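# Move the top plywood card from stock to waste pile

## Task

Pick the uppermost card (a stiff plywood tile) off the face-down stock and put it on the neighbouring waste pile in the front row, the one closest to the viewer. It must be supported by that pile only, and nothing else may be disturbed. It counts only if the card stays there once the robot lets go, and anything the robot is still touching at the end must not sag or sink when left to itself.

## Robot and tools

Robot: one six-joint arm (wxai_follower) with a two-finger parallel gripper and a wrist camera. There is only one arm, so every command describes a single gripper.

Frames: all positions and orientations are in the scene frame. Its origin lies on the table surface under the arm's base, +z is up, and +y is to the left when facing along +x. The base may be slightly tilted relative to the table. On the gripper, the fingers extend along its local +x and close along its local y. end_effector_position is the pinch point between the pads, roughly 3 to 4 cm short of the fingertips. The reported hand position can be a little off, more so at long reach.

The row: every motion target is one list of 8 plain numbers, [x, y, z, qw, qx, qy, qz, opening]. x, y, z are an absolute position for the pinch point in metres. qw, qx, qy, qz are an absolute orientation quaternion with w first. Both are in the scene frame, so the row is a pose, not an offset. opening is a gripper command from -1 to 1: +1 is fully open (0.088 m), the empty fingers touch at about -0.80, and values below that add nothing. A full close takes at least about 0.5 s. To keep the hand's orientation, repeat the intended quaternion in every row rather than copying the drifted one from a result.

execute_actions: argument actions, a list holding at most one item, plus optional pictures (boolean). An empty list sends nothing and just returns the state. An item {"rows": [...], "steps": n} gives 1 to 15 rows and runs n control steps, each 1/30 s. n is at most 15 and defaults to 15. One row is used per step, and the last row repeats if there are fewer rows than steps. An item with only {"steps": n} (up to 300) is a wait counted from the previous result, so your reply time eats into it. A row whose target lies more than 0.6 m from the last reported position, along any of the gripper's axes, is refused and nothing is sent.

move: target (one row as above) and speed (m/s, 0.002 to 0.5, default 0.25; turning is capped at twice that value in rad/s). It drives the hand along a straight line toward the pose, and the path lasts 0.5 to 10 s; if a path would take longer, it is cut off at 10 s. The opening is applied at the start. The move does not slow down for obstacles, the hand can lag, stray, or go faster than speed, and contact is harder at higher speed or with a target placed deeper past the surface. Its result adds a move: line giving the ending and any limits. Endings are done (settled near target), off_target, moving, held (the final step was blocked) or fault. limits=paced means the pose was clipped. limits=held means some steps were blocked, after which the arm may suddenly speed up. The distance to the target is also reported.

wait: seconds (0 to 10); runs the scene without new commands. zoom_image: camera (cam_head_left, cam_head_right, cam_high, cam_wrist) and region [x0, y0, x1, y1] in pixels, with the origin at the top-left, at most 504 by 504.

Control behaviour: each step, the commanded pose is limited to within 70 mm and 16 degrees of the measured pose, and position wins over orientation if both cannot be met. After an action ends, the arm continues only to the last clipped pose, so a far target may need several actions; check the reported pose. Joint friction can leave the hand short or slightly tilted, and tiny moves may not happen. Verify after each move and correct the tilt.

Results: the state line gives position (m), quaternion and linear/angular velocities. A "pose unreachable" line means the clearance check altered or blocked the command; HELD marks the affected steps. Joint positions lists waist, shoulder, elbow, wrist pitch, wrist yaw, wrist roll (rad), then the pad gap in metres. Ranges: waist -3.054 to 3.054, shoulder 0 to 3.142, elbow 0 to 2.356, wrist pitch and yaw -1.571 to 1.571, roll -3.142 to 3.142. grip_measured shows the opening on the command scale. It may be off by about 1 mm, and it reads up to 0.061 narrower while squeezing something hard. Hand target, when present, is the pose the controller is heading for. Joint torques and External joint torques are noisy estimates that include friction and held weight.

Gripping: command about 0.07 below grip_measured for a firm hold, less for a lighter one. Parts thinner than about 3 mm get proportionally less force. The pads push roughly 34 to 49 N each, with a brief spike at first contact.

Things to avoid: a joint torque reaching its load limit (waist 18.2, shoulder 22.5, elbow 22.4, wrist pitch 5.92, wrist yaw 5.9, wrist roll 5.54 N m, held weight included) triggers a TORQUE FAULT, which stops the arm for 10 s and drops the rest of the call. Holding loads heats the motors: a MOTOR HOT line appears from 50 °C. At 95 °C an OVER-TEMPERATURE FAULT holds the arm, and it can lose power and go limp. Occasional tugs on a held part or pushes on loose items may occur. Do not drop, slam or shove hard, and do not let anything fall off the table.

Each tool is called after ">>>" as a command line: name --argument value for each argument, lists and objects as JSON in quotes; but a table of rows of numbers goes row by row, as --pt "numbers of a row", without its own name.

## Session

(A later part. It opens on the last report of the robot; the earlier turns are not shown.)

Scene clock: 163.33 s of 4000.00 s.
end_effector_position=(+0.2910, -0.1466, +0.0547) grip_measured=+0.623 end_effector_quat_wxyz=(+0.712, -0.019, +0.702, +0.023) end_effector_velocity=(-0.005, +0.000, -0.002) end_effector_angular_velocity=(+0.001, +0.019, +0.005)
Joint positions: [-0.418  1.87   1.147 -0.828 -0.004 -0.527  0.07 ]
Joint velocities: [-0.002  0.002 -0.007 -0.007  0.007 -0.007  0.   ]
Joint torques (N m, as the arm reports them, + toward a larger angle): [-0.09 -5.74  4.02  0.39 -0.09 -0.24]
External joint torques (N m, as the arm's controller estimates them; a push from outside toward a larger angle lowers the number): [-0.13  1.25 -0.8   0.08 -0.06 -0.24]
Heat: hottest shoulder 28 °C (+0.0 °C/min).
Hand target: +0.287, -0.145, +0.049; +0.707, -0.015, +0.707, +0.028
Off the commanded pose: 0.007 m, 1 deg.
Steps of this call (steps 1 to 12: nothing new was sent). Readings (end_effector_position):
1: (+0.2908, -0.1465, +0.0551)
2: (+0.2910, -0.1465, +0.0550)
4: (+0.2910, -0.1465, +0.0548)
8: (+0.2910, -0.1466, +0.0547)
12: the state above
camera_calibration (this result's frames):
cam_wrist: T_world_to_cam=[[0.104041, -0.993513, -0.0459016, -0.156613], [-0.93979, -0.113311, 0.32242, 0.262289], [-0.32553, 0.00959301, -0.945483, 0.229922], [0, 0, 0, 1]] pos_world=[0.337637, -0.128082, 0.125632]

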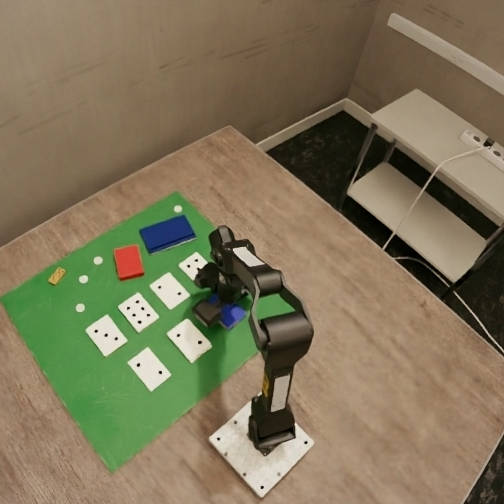

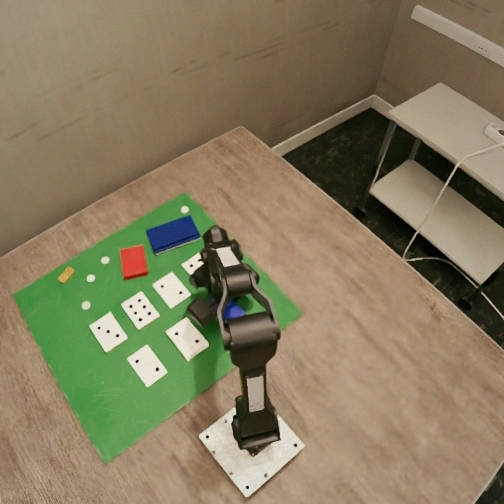

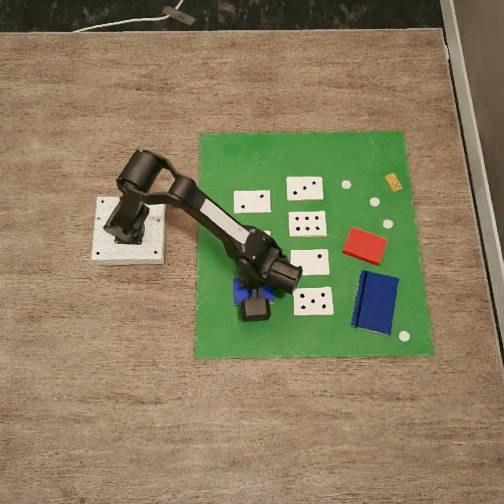

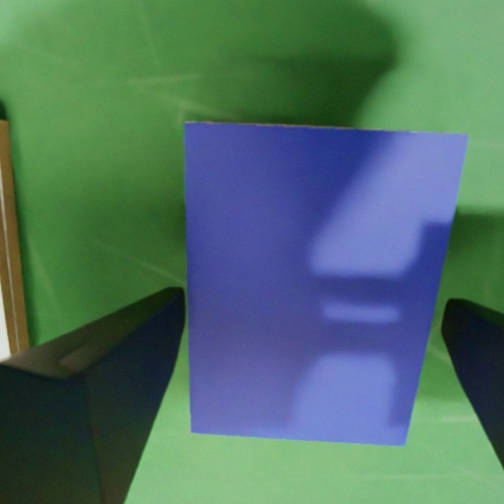

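Close, keeping the height.

>>> execute_actions --actions '[{"rows":[[0.2875,-0.1455,0.0488,0.7067,-0.0155,0.7067,0.0277,0.60],[0.2875,-0.1455,0.0488,0.7067,-0.0155,0.7067,0.0277,0.58],[0.2875,-0.1455,0.0488,0.7067,-0.0155,0.7067,0.0277,0.56],[0.2875,-0.1455,0.0488,0.7067,-0.0155,0.7067,0.0277,0.54],[0.2875,-0.1455,0.0488,0.7067,-0.0155,0.7067,0.0277,0.52],[0.2875,-0.1455,0.0488,0.7067,-0.0155,0.7067,0.0277,0.50],[0.2875,-0.1455,0.0488,0.7067,-0.0155,0.7067,0.0277,0.48],[0.2875,-0.1455,0.0488,0.7067,-0.0155,0.7067,0.0277,0.46],[0.2875,-0.1455,0.0488,0.7067,-0.0155,0.7067,0.0277,0.44],[0.2875,-0.1455,0.0488,0.7067,-0.0155,0.7067,0.0277,0.42],[0.2875,-0.1455,0.0488,0.7067,-0.0155,0.7067,0.0277,0.40],[0.2875,-0.1455,0.0488,0.7067,-0.0155,0.7067,0.0277,0.38]],"steps":15}]' --pictures false

Scene clock: 177.40 s of 4000.00 s.
end_effector_position=(+0.2911, -0.1465, +0.0544) grip_measured=+0.460 end_effector_quat_wxyz=(+0.712, -0.018, +0.702, +0.023) end_effector_velocity=(-0.002, +0.001, +0.000) end_effector_angular_velocity=(+0.010, +0.003, -0.010)
Joint positions: [-0.418  1.871  1.147 -0.828 -0.004 -0.527  0.062]
Joint velocities: [-0.002 -0.002 -0.002 -0.007 -0.007  0.007 -0.   ]
Joint torques (N m, as the arm reports them, + toward a larger angle): [-0.3  -5.75  4.13  0.41 -0.13 -0.19]
External joint torques (N m, as the arm's controller estimates them; a push from outside toward a larger angle lowers the number): [-0.41  1.35 -0.76  0.09 -0.08 -0.19]
Heat: hottest shoulder 28 °C (+0.0 °C/min).
Hand target: +0.287, -0.145, +0.049; +0.707, -0.015, +0.707, +0.028
Off the commanded pose: 0.007 m, 1 deg.
Steps of this call (steps 1 to 90: nothing new was sent; then 10.57 s passed at rest; steps 91 to 105: all 15 steps of this action). Readings (end_effector_position):
91: (+0.2910, -0.1466, +0.0546)
92: (+0.2911, -0.1466, +0.0546)
94: (+0.2911, -0.1466, +0.0545)
98: (+0.2911, -0.1466, +0.0544)
105: the state above

>>> move --target '[0.2947, -0.1483, 0.0789, 0.7362, -0.0316, 0.6764, 0.0098, 0.38]' --speed 0.025

>>> move --target '[0.285, -0.027, 0.08, 0.7071, -0.002, 0.7071, 0.0105, 0.38]' --speed 0.06

Scene clock: 192.10 s of 4000.00 s.
end_effector_position=(+0.2956, -0.1490, +0.0750) grip_measured=+0.460 end_effector_quat_wxyz=(+0.732, -0.030, +0.680, +0.012) end_effector_velocity=(-0.002, +0.001, +0.000) end_effector_angular_velocity=(+0.009, +0.003, +0.005)
Joint positions: [-0.418  1.804  1.147 -0.827 -0.004 -0.527  0.062]
Joint velocities: [-0.002 -0.002 -0.002 -0.007 -0.007 -0.007 -0.   ]
Joint torques (N m, as the arm reports them, + toward a larger angle): [ 0.11 -8.66  4.72  0.47 -0.09  0.03]
External joint torques (N m, as the arm's controller estimates them; a push from outside toward a larger angle lowers the number): [ 0.04 -1.82 -0.38  0.05 -0.05  0.03]
Heat: hottest shoulder 28 °C (+0.0 °C/min).
Hand target: +0.295, -0.148, +0.079; +0.736, -0.031, +0.676, +0.010
Off the commanded pose: 0.004 m, 1 deg.
After step 90, 9.87 s passed at rest.
move: done
camera_calibration (this result's frames):
cam_wrist: T_world_to_cam=[[0.105166, -0.994406, -0.00984055, -0.161786], [-0.957616, -0.103934, 0.268643, 0.270515], [-0.268163, -0.0188286, -0.96319, 0.230785], [0, 0, 0, 1]] pos_world=[0.337952, -0.12842, 0.148026]

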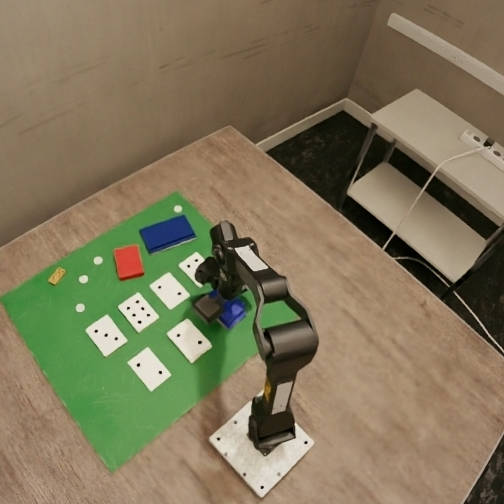

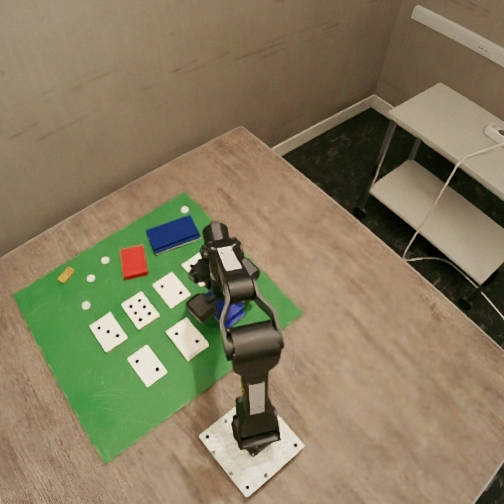

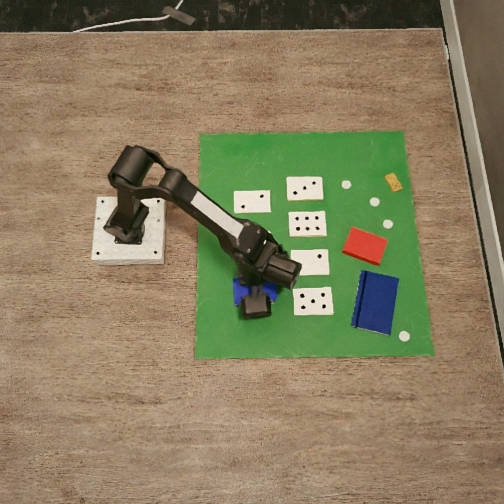

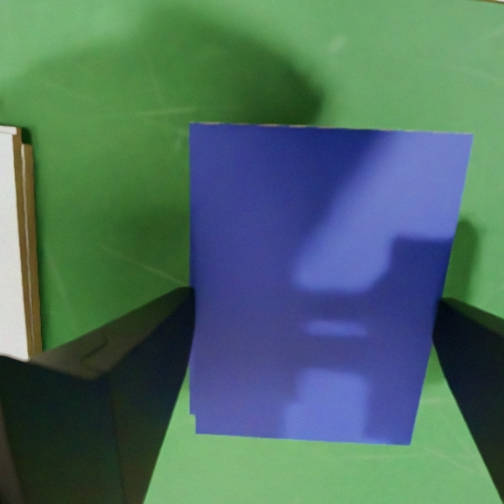

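Scene clock: 194.53 s of 4000.00 s.
end_effector_position=(+0.2880, -0.0298, +0.0786) grip_measured=+0.460 end_effector_quat_wxyz=(+0.705, -0.005, +0.709, +0.009) end_effector_velocity=(-0.002, +0.001, +0.001) end_effector_angular_velocity=(-0.007, +0.003, -0.015)
Joint positions: [-0.048  1.72   1.058 -0.909  0.007 -0.119  0.062]
Joint velocities: [ 0.007 -0.007 -0.002 -0.007  0.007  0.022 -0.   ]
Joint torques (N m, as the arm reports them, + toward a larger angle): [ 0.36 -7.73  4.14  0.09 -0.01  0.22]
External joint torques (N m, as the arm's controller estimates them; a push from outside toward a larger angle lowers the number): [ 0.28 -1.59 -0.89 -0.21  0.    0.21]
Heat: hottest shoulder 29 °C (+1.0 °C/min).
Hand target: +0.286, -0.028, +0.080; +0.706, -0.005, +0.708, +0.008
Off the commanded pose: 0.004 m, 1 deg.
move: done
camera_calibration (this result's frames):
cam_wrist: T_world_to_cam=[[0.0652445, -0.996771, -0.046803, -0.0280466], [-0.9364, -0.0773654, 0.3423, 0.263599], [-0.344816, 0.0214932, -0.938424, 0.255722], [0, 0, 0, 1]] pos_world=[0.336841, -0.0130589, 0.148433]

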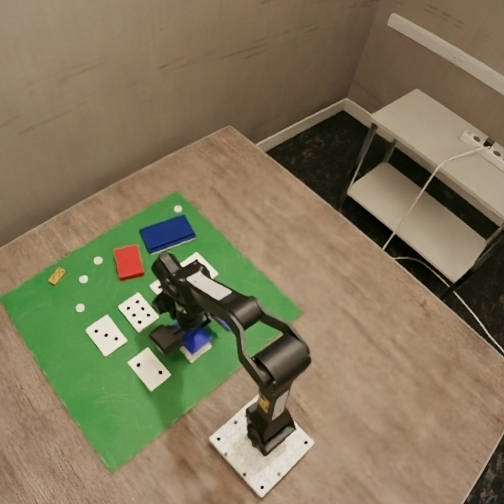

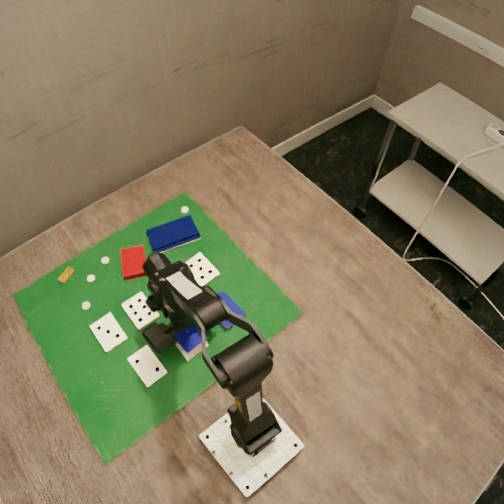

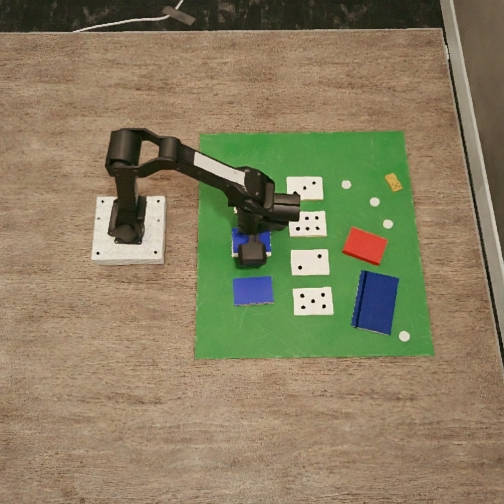

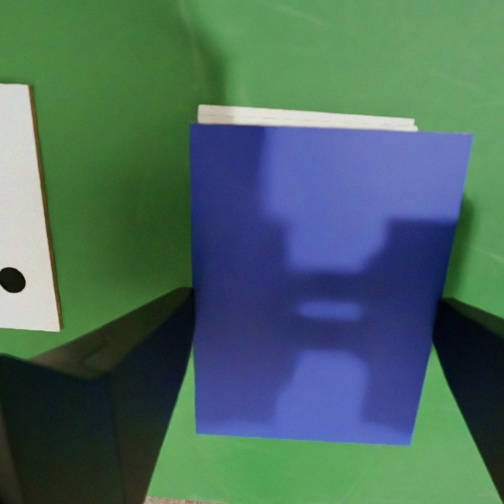

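>>> move --target '[0.2875, -0.0253, 0.051, 0.7071, 0.006, 0.7071, 0.0, 0.38]' --speed 0.02

>>> zoom_image --camera "cam_head_right" --region '[160, 280, 260, 380]'

Scene clock: 209.10 s of 4000.00 s.
end_effector_position=(+0.2905, -0.0269, +0.0561) grip_measured=+0.460 end_effector_quat_wxyz=(+0.713, +0.004, +0.701, -0.000) end_effector_velocity=(-0.001, +0.001, -0.002) end_effector_angular_velocity=(+0.022, +0.001, +0.000)
Joint positions: [-0.039  1.752  0.996 -0.793  0.004 -0.083  0.062]
Joint velocities: [-0.007  0.002 -0.007  0.007 -0.022 -0.007 -0.   ]
Joint torques (N m, as the arm reports them, + toward a larger angle): [ 0.36 -5.02  4.09  0.4  -0.07  0.19]
External joint torques (N m, as the arm's controller estimates them; a push from outside toward a larger angle lowers the number): [ 0.3   1.18 -0.78  0.05 -0.05  0.19]
Heat: hottest shoulder 29 °C (+1.0 °C/min).
Hand target: +0.287, -0.025, +0.051; +0.707, +0.006, +0.707, -0.000
Off the commanded pose: 0.006 m, 1 deg.
After step 140, 8.23 s passed at rest.
move: done
camera_calibration (this result's frames):
cam_wrist: T_world_to_cam=[[0.0393886, -0.998161, -0.046079, -0.0189036], [-0.945496, -0.0521489, 0.321431, 0.27835], [-0.323243, 0.0309068, -0.945811, 0.229804], [0, 0, 0, 1]] pos_world=[0.338206, -0.0114557, 0.12701]

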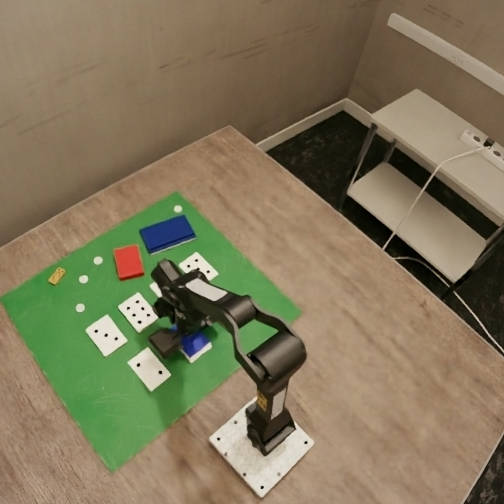

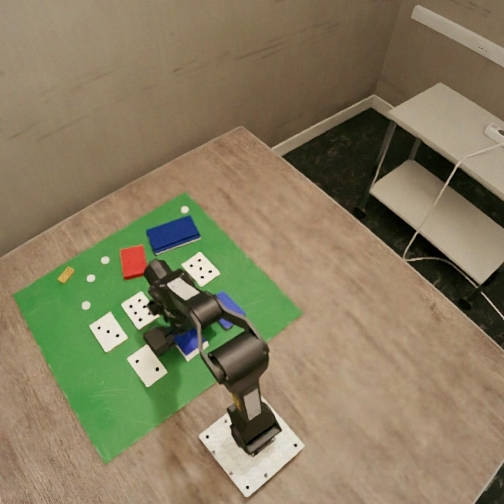

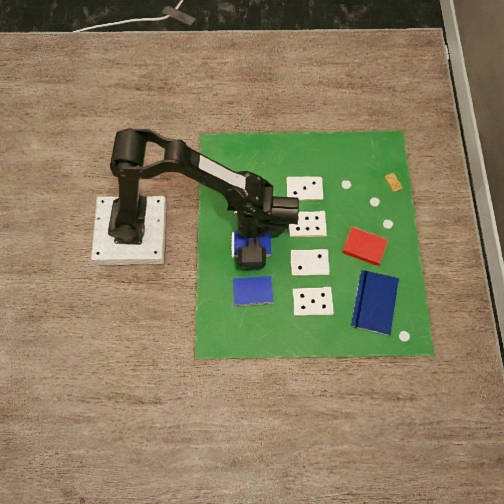

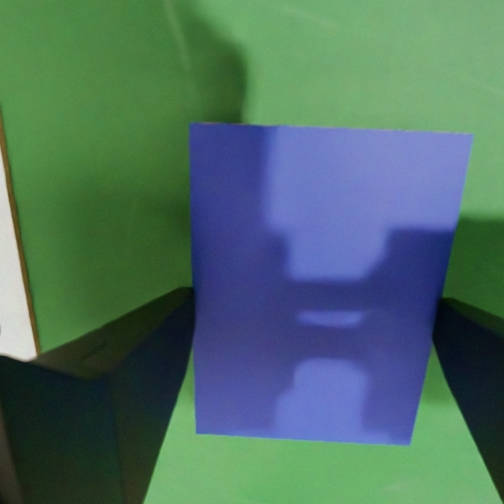

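Region (160, 280, 260, 380) of cam_head_right's 504x504 image, scaled by 5.040, with more detail than that image has.

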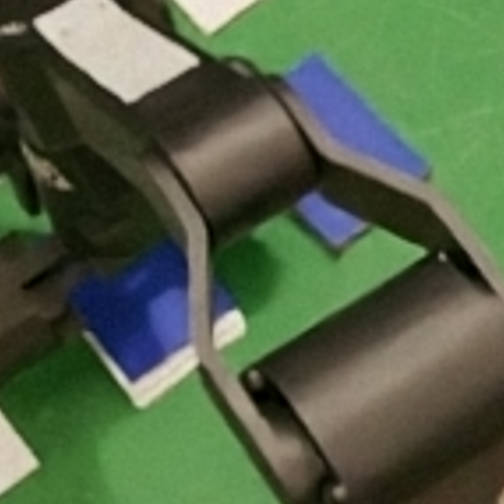

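Descend slowly, drawing back a little in x.

>>> execute_actions --actions '[{"rows":[[0.2874,-0.0253,0.0507,0.7071,0.006,0.7071,0.0,0.38],[0.2873,-0.0253,0.0504,0.7071,0.006,0.7071,0.0,0.38],[0.2872,-0.0253,0.0501,0.7071,0.006,0.7071,0.0,0.38],[0.2871,-0.0253,0.0498,0.7071,0.006,0.7071,0.0,0.38],[0.2870,-0.0253,0.0495,0.7071,0.006,0.7071,0.0,0.38],[0.2869,-0.0253,0.0492,0.7071,0.006,0.7071,0.0,0.38],[0.2868,-0.0253,0.0489,0.7071,0.006,0.7071,0.0,0.38],[0.2867,-0.0253,0.0486,0.7071,0.006,0.7071,0.0,0.38],[0.2866,-0.0253,0.0483,0.7071,0.006,0.7071,0.0,0.38],[0.2865,-0.0253,0.0480,0.7071,0.006,0.7071,0.0,0.38],[0.2865,-0.0253,0.0477,0.7071,0.006,0.7071,0.0,0.38],[0.2865,-0.0253,0.0474,0.7071,0.006,0.7071,0.0,0.38],[0.2865,-0.0253,0.0472,0.7071,0.006,0.7071,0.0,0.38],[0.2865,-0.0253,0.0470,0.7071,0.006,0.7071,0.0,0.38],[0.2865,-0.0253,0.0468,0.7071,0.006,0.7071,0.0,0.38]],"steps":15}]' --pictures false

>>> execute_actions --actions '[{"rows":[[0.2865,-0.0253,0.0466,0.7071,0.006,0.7071,0.0,0.38],[0.2865,-0.0253,0.0464,0.7071,0.006,0.7071,0.0,0.38],[0.2865,-0.0253,0.0462,0.7071,0.006,0.7071,0.0,0.38],[0.2865,-0.0253,0.0460,0.7071,0.006,0.7071,0.0,0.38],[0.2865,-0.0253,0.0458,0.7071,0.006,0.7071,0.0,0.38],[0.2865,-0.0253,0.0456,0.7071,0.006,0.7071,0.0,0.38]],"steps":15}]' --pictures false

Scene clock: 236.20 s of 4000.00 s.
end_effector_position=(+0.2900, -0.0268, +0.0524) grip_measured=+0.460 end_effector_quat_wxyz=(+0.713, +0.005, +0.701, -0.000) end_effector_velocity=(-0.004, +0.001, -0.008) end_effector_angular_velocity=(+0.008, +0.011, +0.005)
Joint positions: [-0.039  1.757  0.985 -0.777  0.004 -0.082  0.062]
Joint velocities: [-0.002  0.012 -0.022  0.022 -0.007 -0.007 -0.   ]
Joint torques (N m, as the arm reports them, + toward a larger angle): [ 0.34 -5.15  4.11  0.37 -0.06  0.2 ]
External joint torques (N m, as the arm's controller estimates them; a push from outside toward a larger angle lowers the number): [ 0.26  1.04 -0.69  0.03 -0.05  0.2 ]
Heat: hottest shoulder 28 °C (+0.0 °C/min).
Hand target: +0.286, -0.025, +0.047; +0.707, +0.006, +0.707, -0.000
Off the commanded pose: 0.007 m, 1 deg.
Steps of this call (steps 1 to 90: nothing new was sent; then 23.60 s passed at rest; steps 91 to 105: all 15 steps of this action). Readings (end_effector_position):
91: (+0.2908, -0.0269, +0.0558)
92: (+0.2908, -0.0269, +0.0558)
94: (+0.2909, -0.0269, +0.0554)
98: (+0.2905, -0.0268, +0.0544)
105: the state above

Scene clock: 236.70 s of 4000.00 s.
end_effector_position=(+0.2900, -0.0267, +0.0508) grip_measured=+0.460 end_effector_quat_wxyz=(+0.713, +0.005, +0.701, -0.000) end_effector_velocity=(+0.001, +0.000, +0.000) end_effector_angular_velocity=(+0.007, -0.008, -0.010)
Joint positions: [-0.039  1.76   0.981 -0.77   0.004 -0.082  0.062]
Joint velocities: [-0.002 -0.002 -0.002  0.007 -0.007  0.007  0.   ]
Joint torques (N m, as the arm reports them, + toward a larger angle): [ 0.57 -4.84  3.94  0.49 -0.04  0.13]
External joint torques (N m, as the arm's controller estimates them; a push from outside toward a larger angle lowers the number): [ 0.46  1.4  -0.91  0.12 -0.02  0.13]
Heat: hottest shoulder 28 °C (+0.0 °C/min).
Hand target: +0.286, -0.025, +0.046; +0.707, +0.006, +0.707, -0.000
Off the commanded pose: 0.006 m, 1 deg.
Steps of this call (steps 1 to 15: all 15 steps of this action). Readings (end_effector_position):
1: (+0.2900, -0.0268, +0.0521)
2: (+0.2900, -0.0268, +0.0519)
4: (+0.2900, -0.0268, +0.0515)
8: (+0.2900, -0.0267, +0.0508)
15: the state above

>>> execute_actions --actions '[{"rows":[[0.2865,-0.0253,0.0454,0.7071,0.006,0.7071,0.0,0.38],[0.2865,-0.0253,0.0452,0.7071,0.006,0.7071,0.0,0.38],[0.2865,-0.0253,0.0450,0.7071,0.006,0.7071,0.0,0.38]],"steps":10}]'

Scene clock: 244.13 s of 4000.00 s.
end_effector_position=(+0.2902, -0.0268, +0.0507) grip_measured=+0.460 end_effector_quat_wxyz=(+0.713, +0.004, +0.701, -0.000) end_effector_velocity=(-0.002, +0.002, +0.001) end_effector_angular_velocity=(+0.007, +0.002, +0.010)
Joint positions: [-0.039  1.76   0.981 -0.768  0.004 -0.082  0.062]
Joint velocities: [ 0.002 -0.007 -0.002 -0.007 -0.007 -0.007 -0.   ]
Joint torques (N m, as the arm reports them, + toward a larger angle): [ 0.37 -4.7   3.74  0.43 -0.03  0.17]
External joint torques (N m, as the arm's controller estimates them; a push from outside toward a larger angle lowers the number): [ 0.24  1.54 -1.1   0.07 -0.01  0.17]
Heat: hottest shoulder 28 °C (+0.0 °C/min).
Hand target: +0.286, -0.025, +0.045; +0.707, +0.006, +0.707, -0.000
Off the commanded pose: 0.007 m, 1 deg.
Steps of this call (steps 1 to 90: nothing new was sent; then 4.10 s passed at rest; steps 91 to 100: all 10 steps of this action). Readings (end_effector_position):
91: (+0.2900, -0.0267, +0.0508)
92: (+0.2900, -0.0267, +0.0508)
94: (+0.2900, -0.0267, +0.0507)
98: (+0.2902, -0.0268, +0.0507)
100: the state above
camera_calibration (this result's frames):
cam_wrist: T_world_to_cam=[[0.0386922, -0.998199, -0.0458485, -0.0188563], [-0.946144, -0.0513562, 0.319646, 0.280066], [-0.321425, 0.0310115, -0.946427, 0.224106], [0, 0, 0, 1]] pos_world=[0.337746, -0.0113891, 0.121713]

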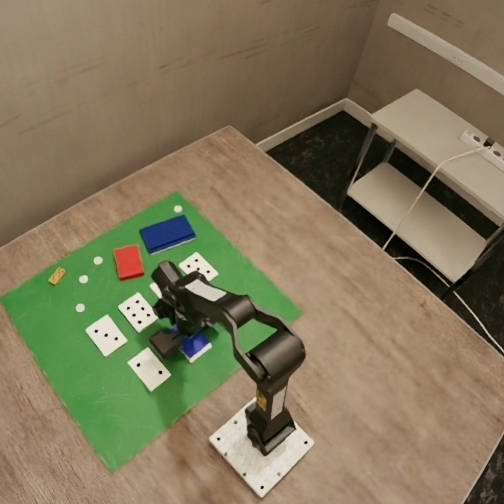

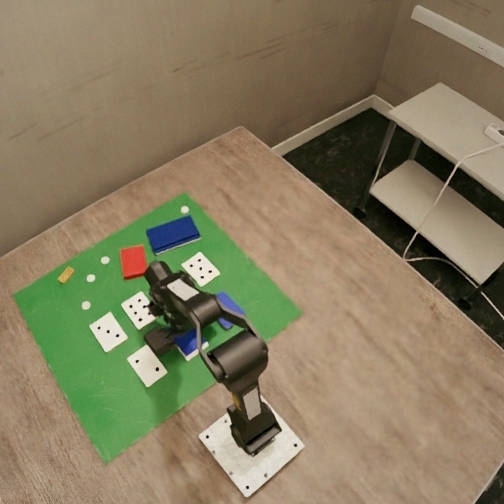

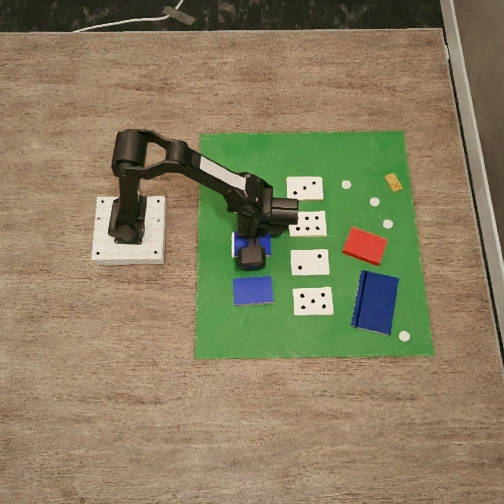

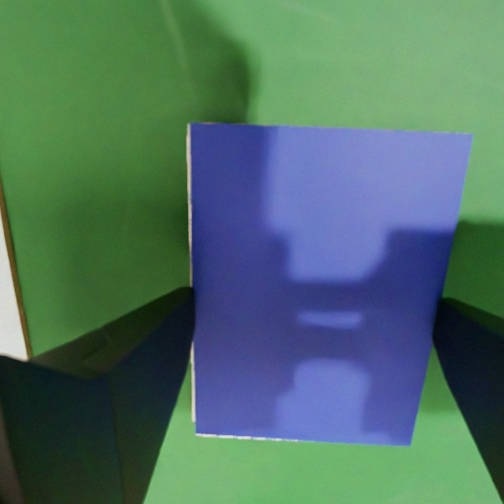

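>>> execute_actions --actions '[{"rows":[[0.2902,-0.0268,0.0507,0.713,0.004,0.701,0.0,0.38],[0.2902,-0.0268,0.0507,0.713,0.004,0.701,0.0,0.38],[0.2902,-0.0268,0.0507,0.713,0.004,0.701,0.0,0.38],[0.2902,-0.0268,0.0507,0.713,0.004,0.701,0.0,0.38],[0.2902,-0.0268,0.0507,0.713,0.004,0.701,0.0,0.44],[0.2902,-0.0268,0.0507,0.713,0.004,0.701,0.0,0.48],[0.2902,-0.0268,0.0507,0.713,0.004,0.701,0.0,0.52],[0.2902,-0.0268,0.0507,0.713,0.004,0.701,0.0,0.58],[0.2902,-0.0268,0.0507,0.713,0.004,0.701,0.0,0.66],[0.2902,-0.0268,0.0507,0.713,0.004,0.701,0.0,0.75]],"steps":15}]' --pictures false

>>> move --target '[0.29, -0.045, 0.16, 0.713, 0.004, 0.701, 0.0, 0.8]' --speed 0.08

Scene clock: 257.70 s of 4000.00 s.
end_effector_position=(+0.2902, -0.0268, +0.0507) grip_measured=+0.699 end_effector_quat_wxyz=(+0.713, +0.004, +0.701, -0.000) end_effector_velocity=(-0.002, +0.002, -0.001) end_effector_angular_velocity=(+0.008, +0.011, +0.025)
Joint positions: [-0.039  1.76   0.981 -0.768  0.004 -0.082  0.073]
Joint velocities: [ 0.002  0.002 -0.002 -0.007 -0.007 -0.022  0.02 ]
Joint torques (N m, as the arm reports them, + toward a larger angle): [ 0.08 -5.99  5.18  0.12  0.02 -0.05]
External joint torques (N m, as the arm's controller estimates them; a push from outside toward a larger angle lowers the number): [-0.02  0.19  0.38 -0.23  0.04 -0.05]
Heat: hottest shoulder 28 °C (-1.0 °C/min).
Hand target: +0.290, -0.027, +0.051; +0.713, +0.004, +0.701, -0.000
Off the commanded pose: 0.000 m, 0 deg.
Steps of this call (steps 1 to 90: nothing new was sent; then 10.07 s passed at rest; steps 91 to 105: all 15 steps of this action). Readings (end_effector_position):
91: (+0.2902, -0.0268, +0.0507)
92: (+0.2902, -0.0268, +0.0507)
94: (+0.2902, -0.0268, +0.0507)
98: (+0.2902, -0.0268, +0.0507)
105: the state above

Scene clock: 259.87 s of 4000.00 s.
end_effector_position=(+0.2881, -0.0437, +0.1524) grip_measured=+0.797 end_effector_quat_wxyz=(+0.704, +0.005, +0.710, +0.000) end_effector_velocity=(-0.001, +0.003, +0.004) end_effector_angular_velocity=(+0.023, +0.004, +0.005)
Joint positions: [-0.093  1.649  1.285 -1.208  0.004 -0.136  0.078]
Joint velocities: [-0.002 -0.002  0.012 -0.022 -0.022 -0.007 -0.   ]
Joint torques (N m, as the arm reports them, + toward a larger angle): [-0.43 -7.18  7.76  0.14 -0.07 -0.2 ]
External joint torques (N m, as the arm's controller estimates them; a push from outside toward a larger angle lowers the number): [-0.52 -1.12  2.34 -0.15 -0.04 -0.2 ]
Heat: hottest shoulder 28 °C (-1.0 °C/min).
Hand target: +0.291, -0.045, +0.160; +0.713, +0.004, +0.701, +0.000
Off the commanded pose: 0.008 m, 1 deg.
move: done
camera_calibration (this result's frames):
cam_wrist: T_world_to_cam=[[0.0370084, -0.998102, -0.0492251, -0.0299842], [-0.937647, -0.0517186, 0.343719, 0.238572], [-0.345612, 0.0334353, -0.937782, 0.326019], [0, 0, 0, 1]] pos_world=[0.337482, -0.0284893, 0.222257]

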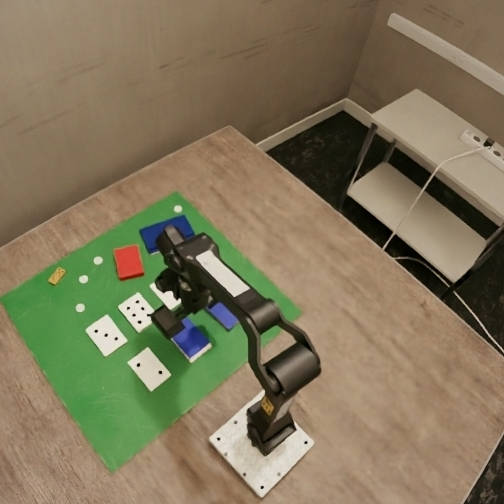

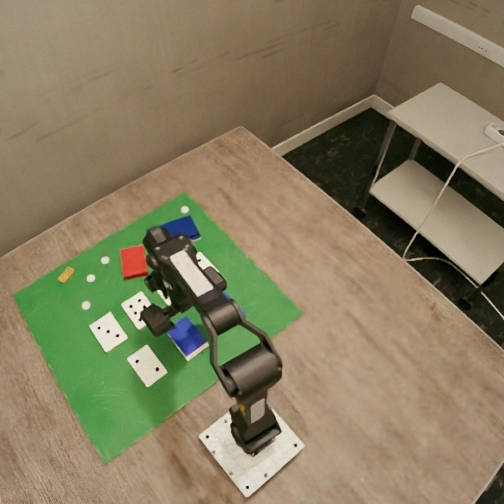

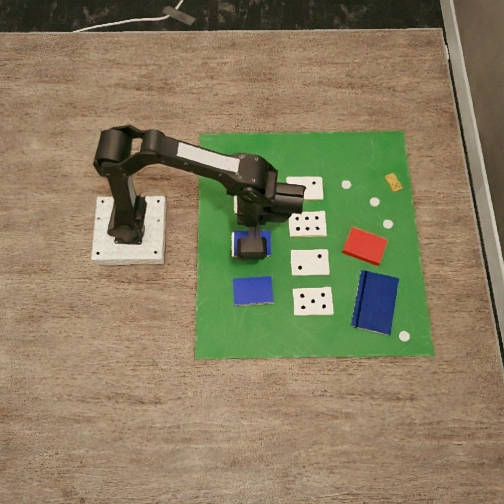

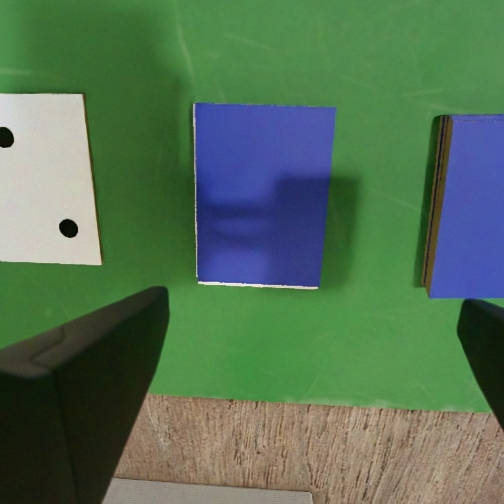

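>>> zoom_image --camera "cam_high" --region '[200, 170, 350, 320]'

>>> zoom_image --camera "cam_wrist" --region '[404, 100, 504, 310]'

Region (200, 170, 350, 320) of cam_high's 504x504 image, scaled by 3.360, with more detail than that image has.

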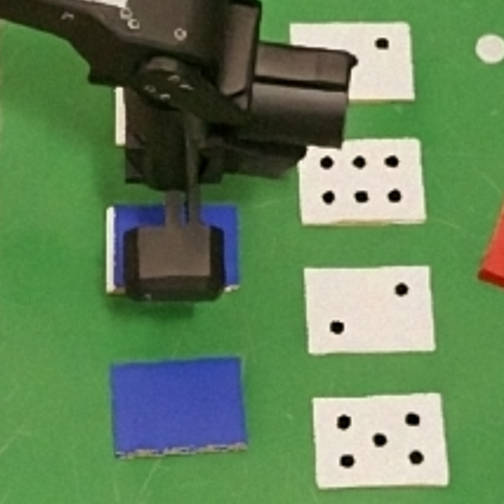

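Region (404, 100, 504, 310) of cam_wrist's 504x504 image, scaled by 2.400, with more detail than that image has; it fills the left 240 columns of this view, and the rest is white.

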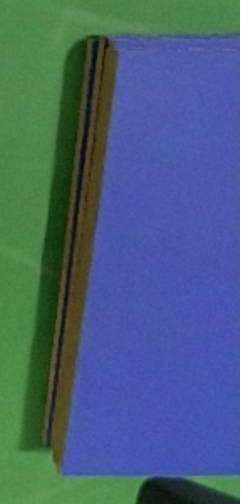

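Three cards remain, and the stock is back in its original place.

>>> finished_scene --scene 2

The scene is finished: the task was done.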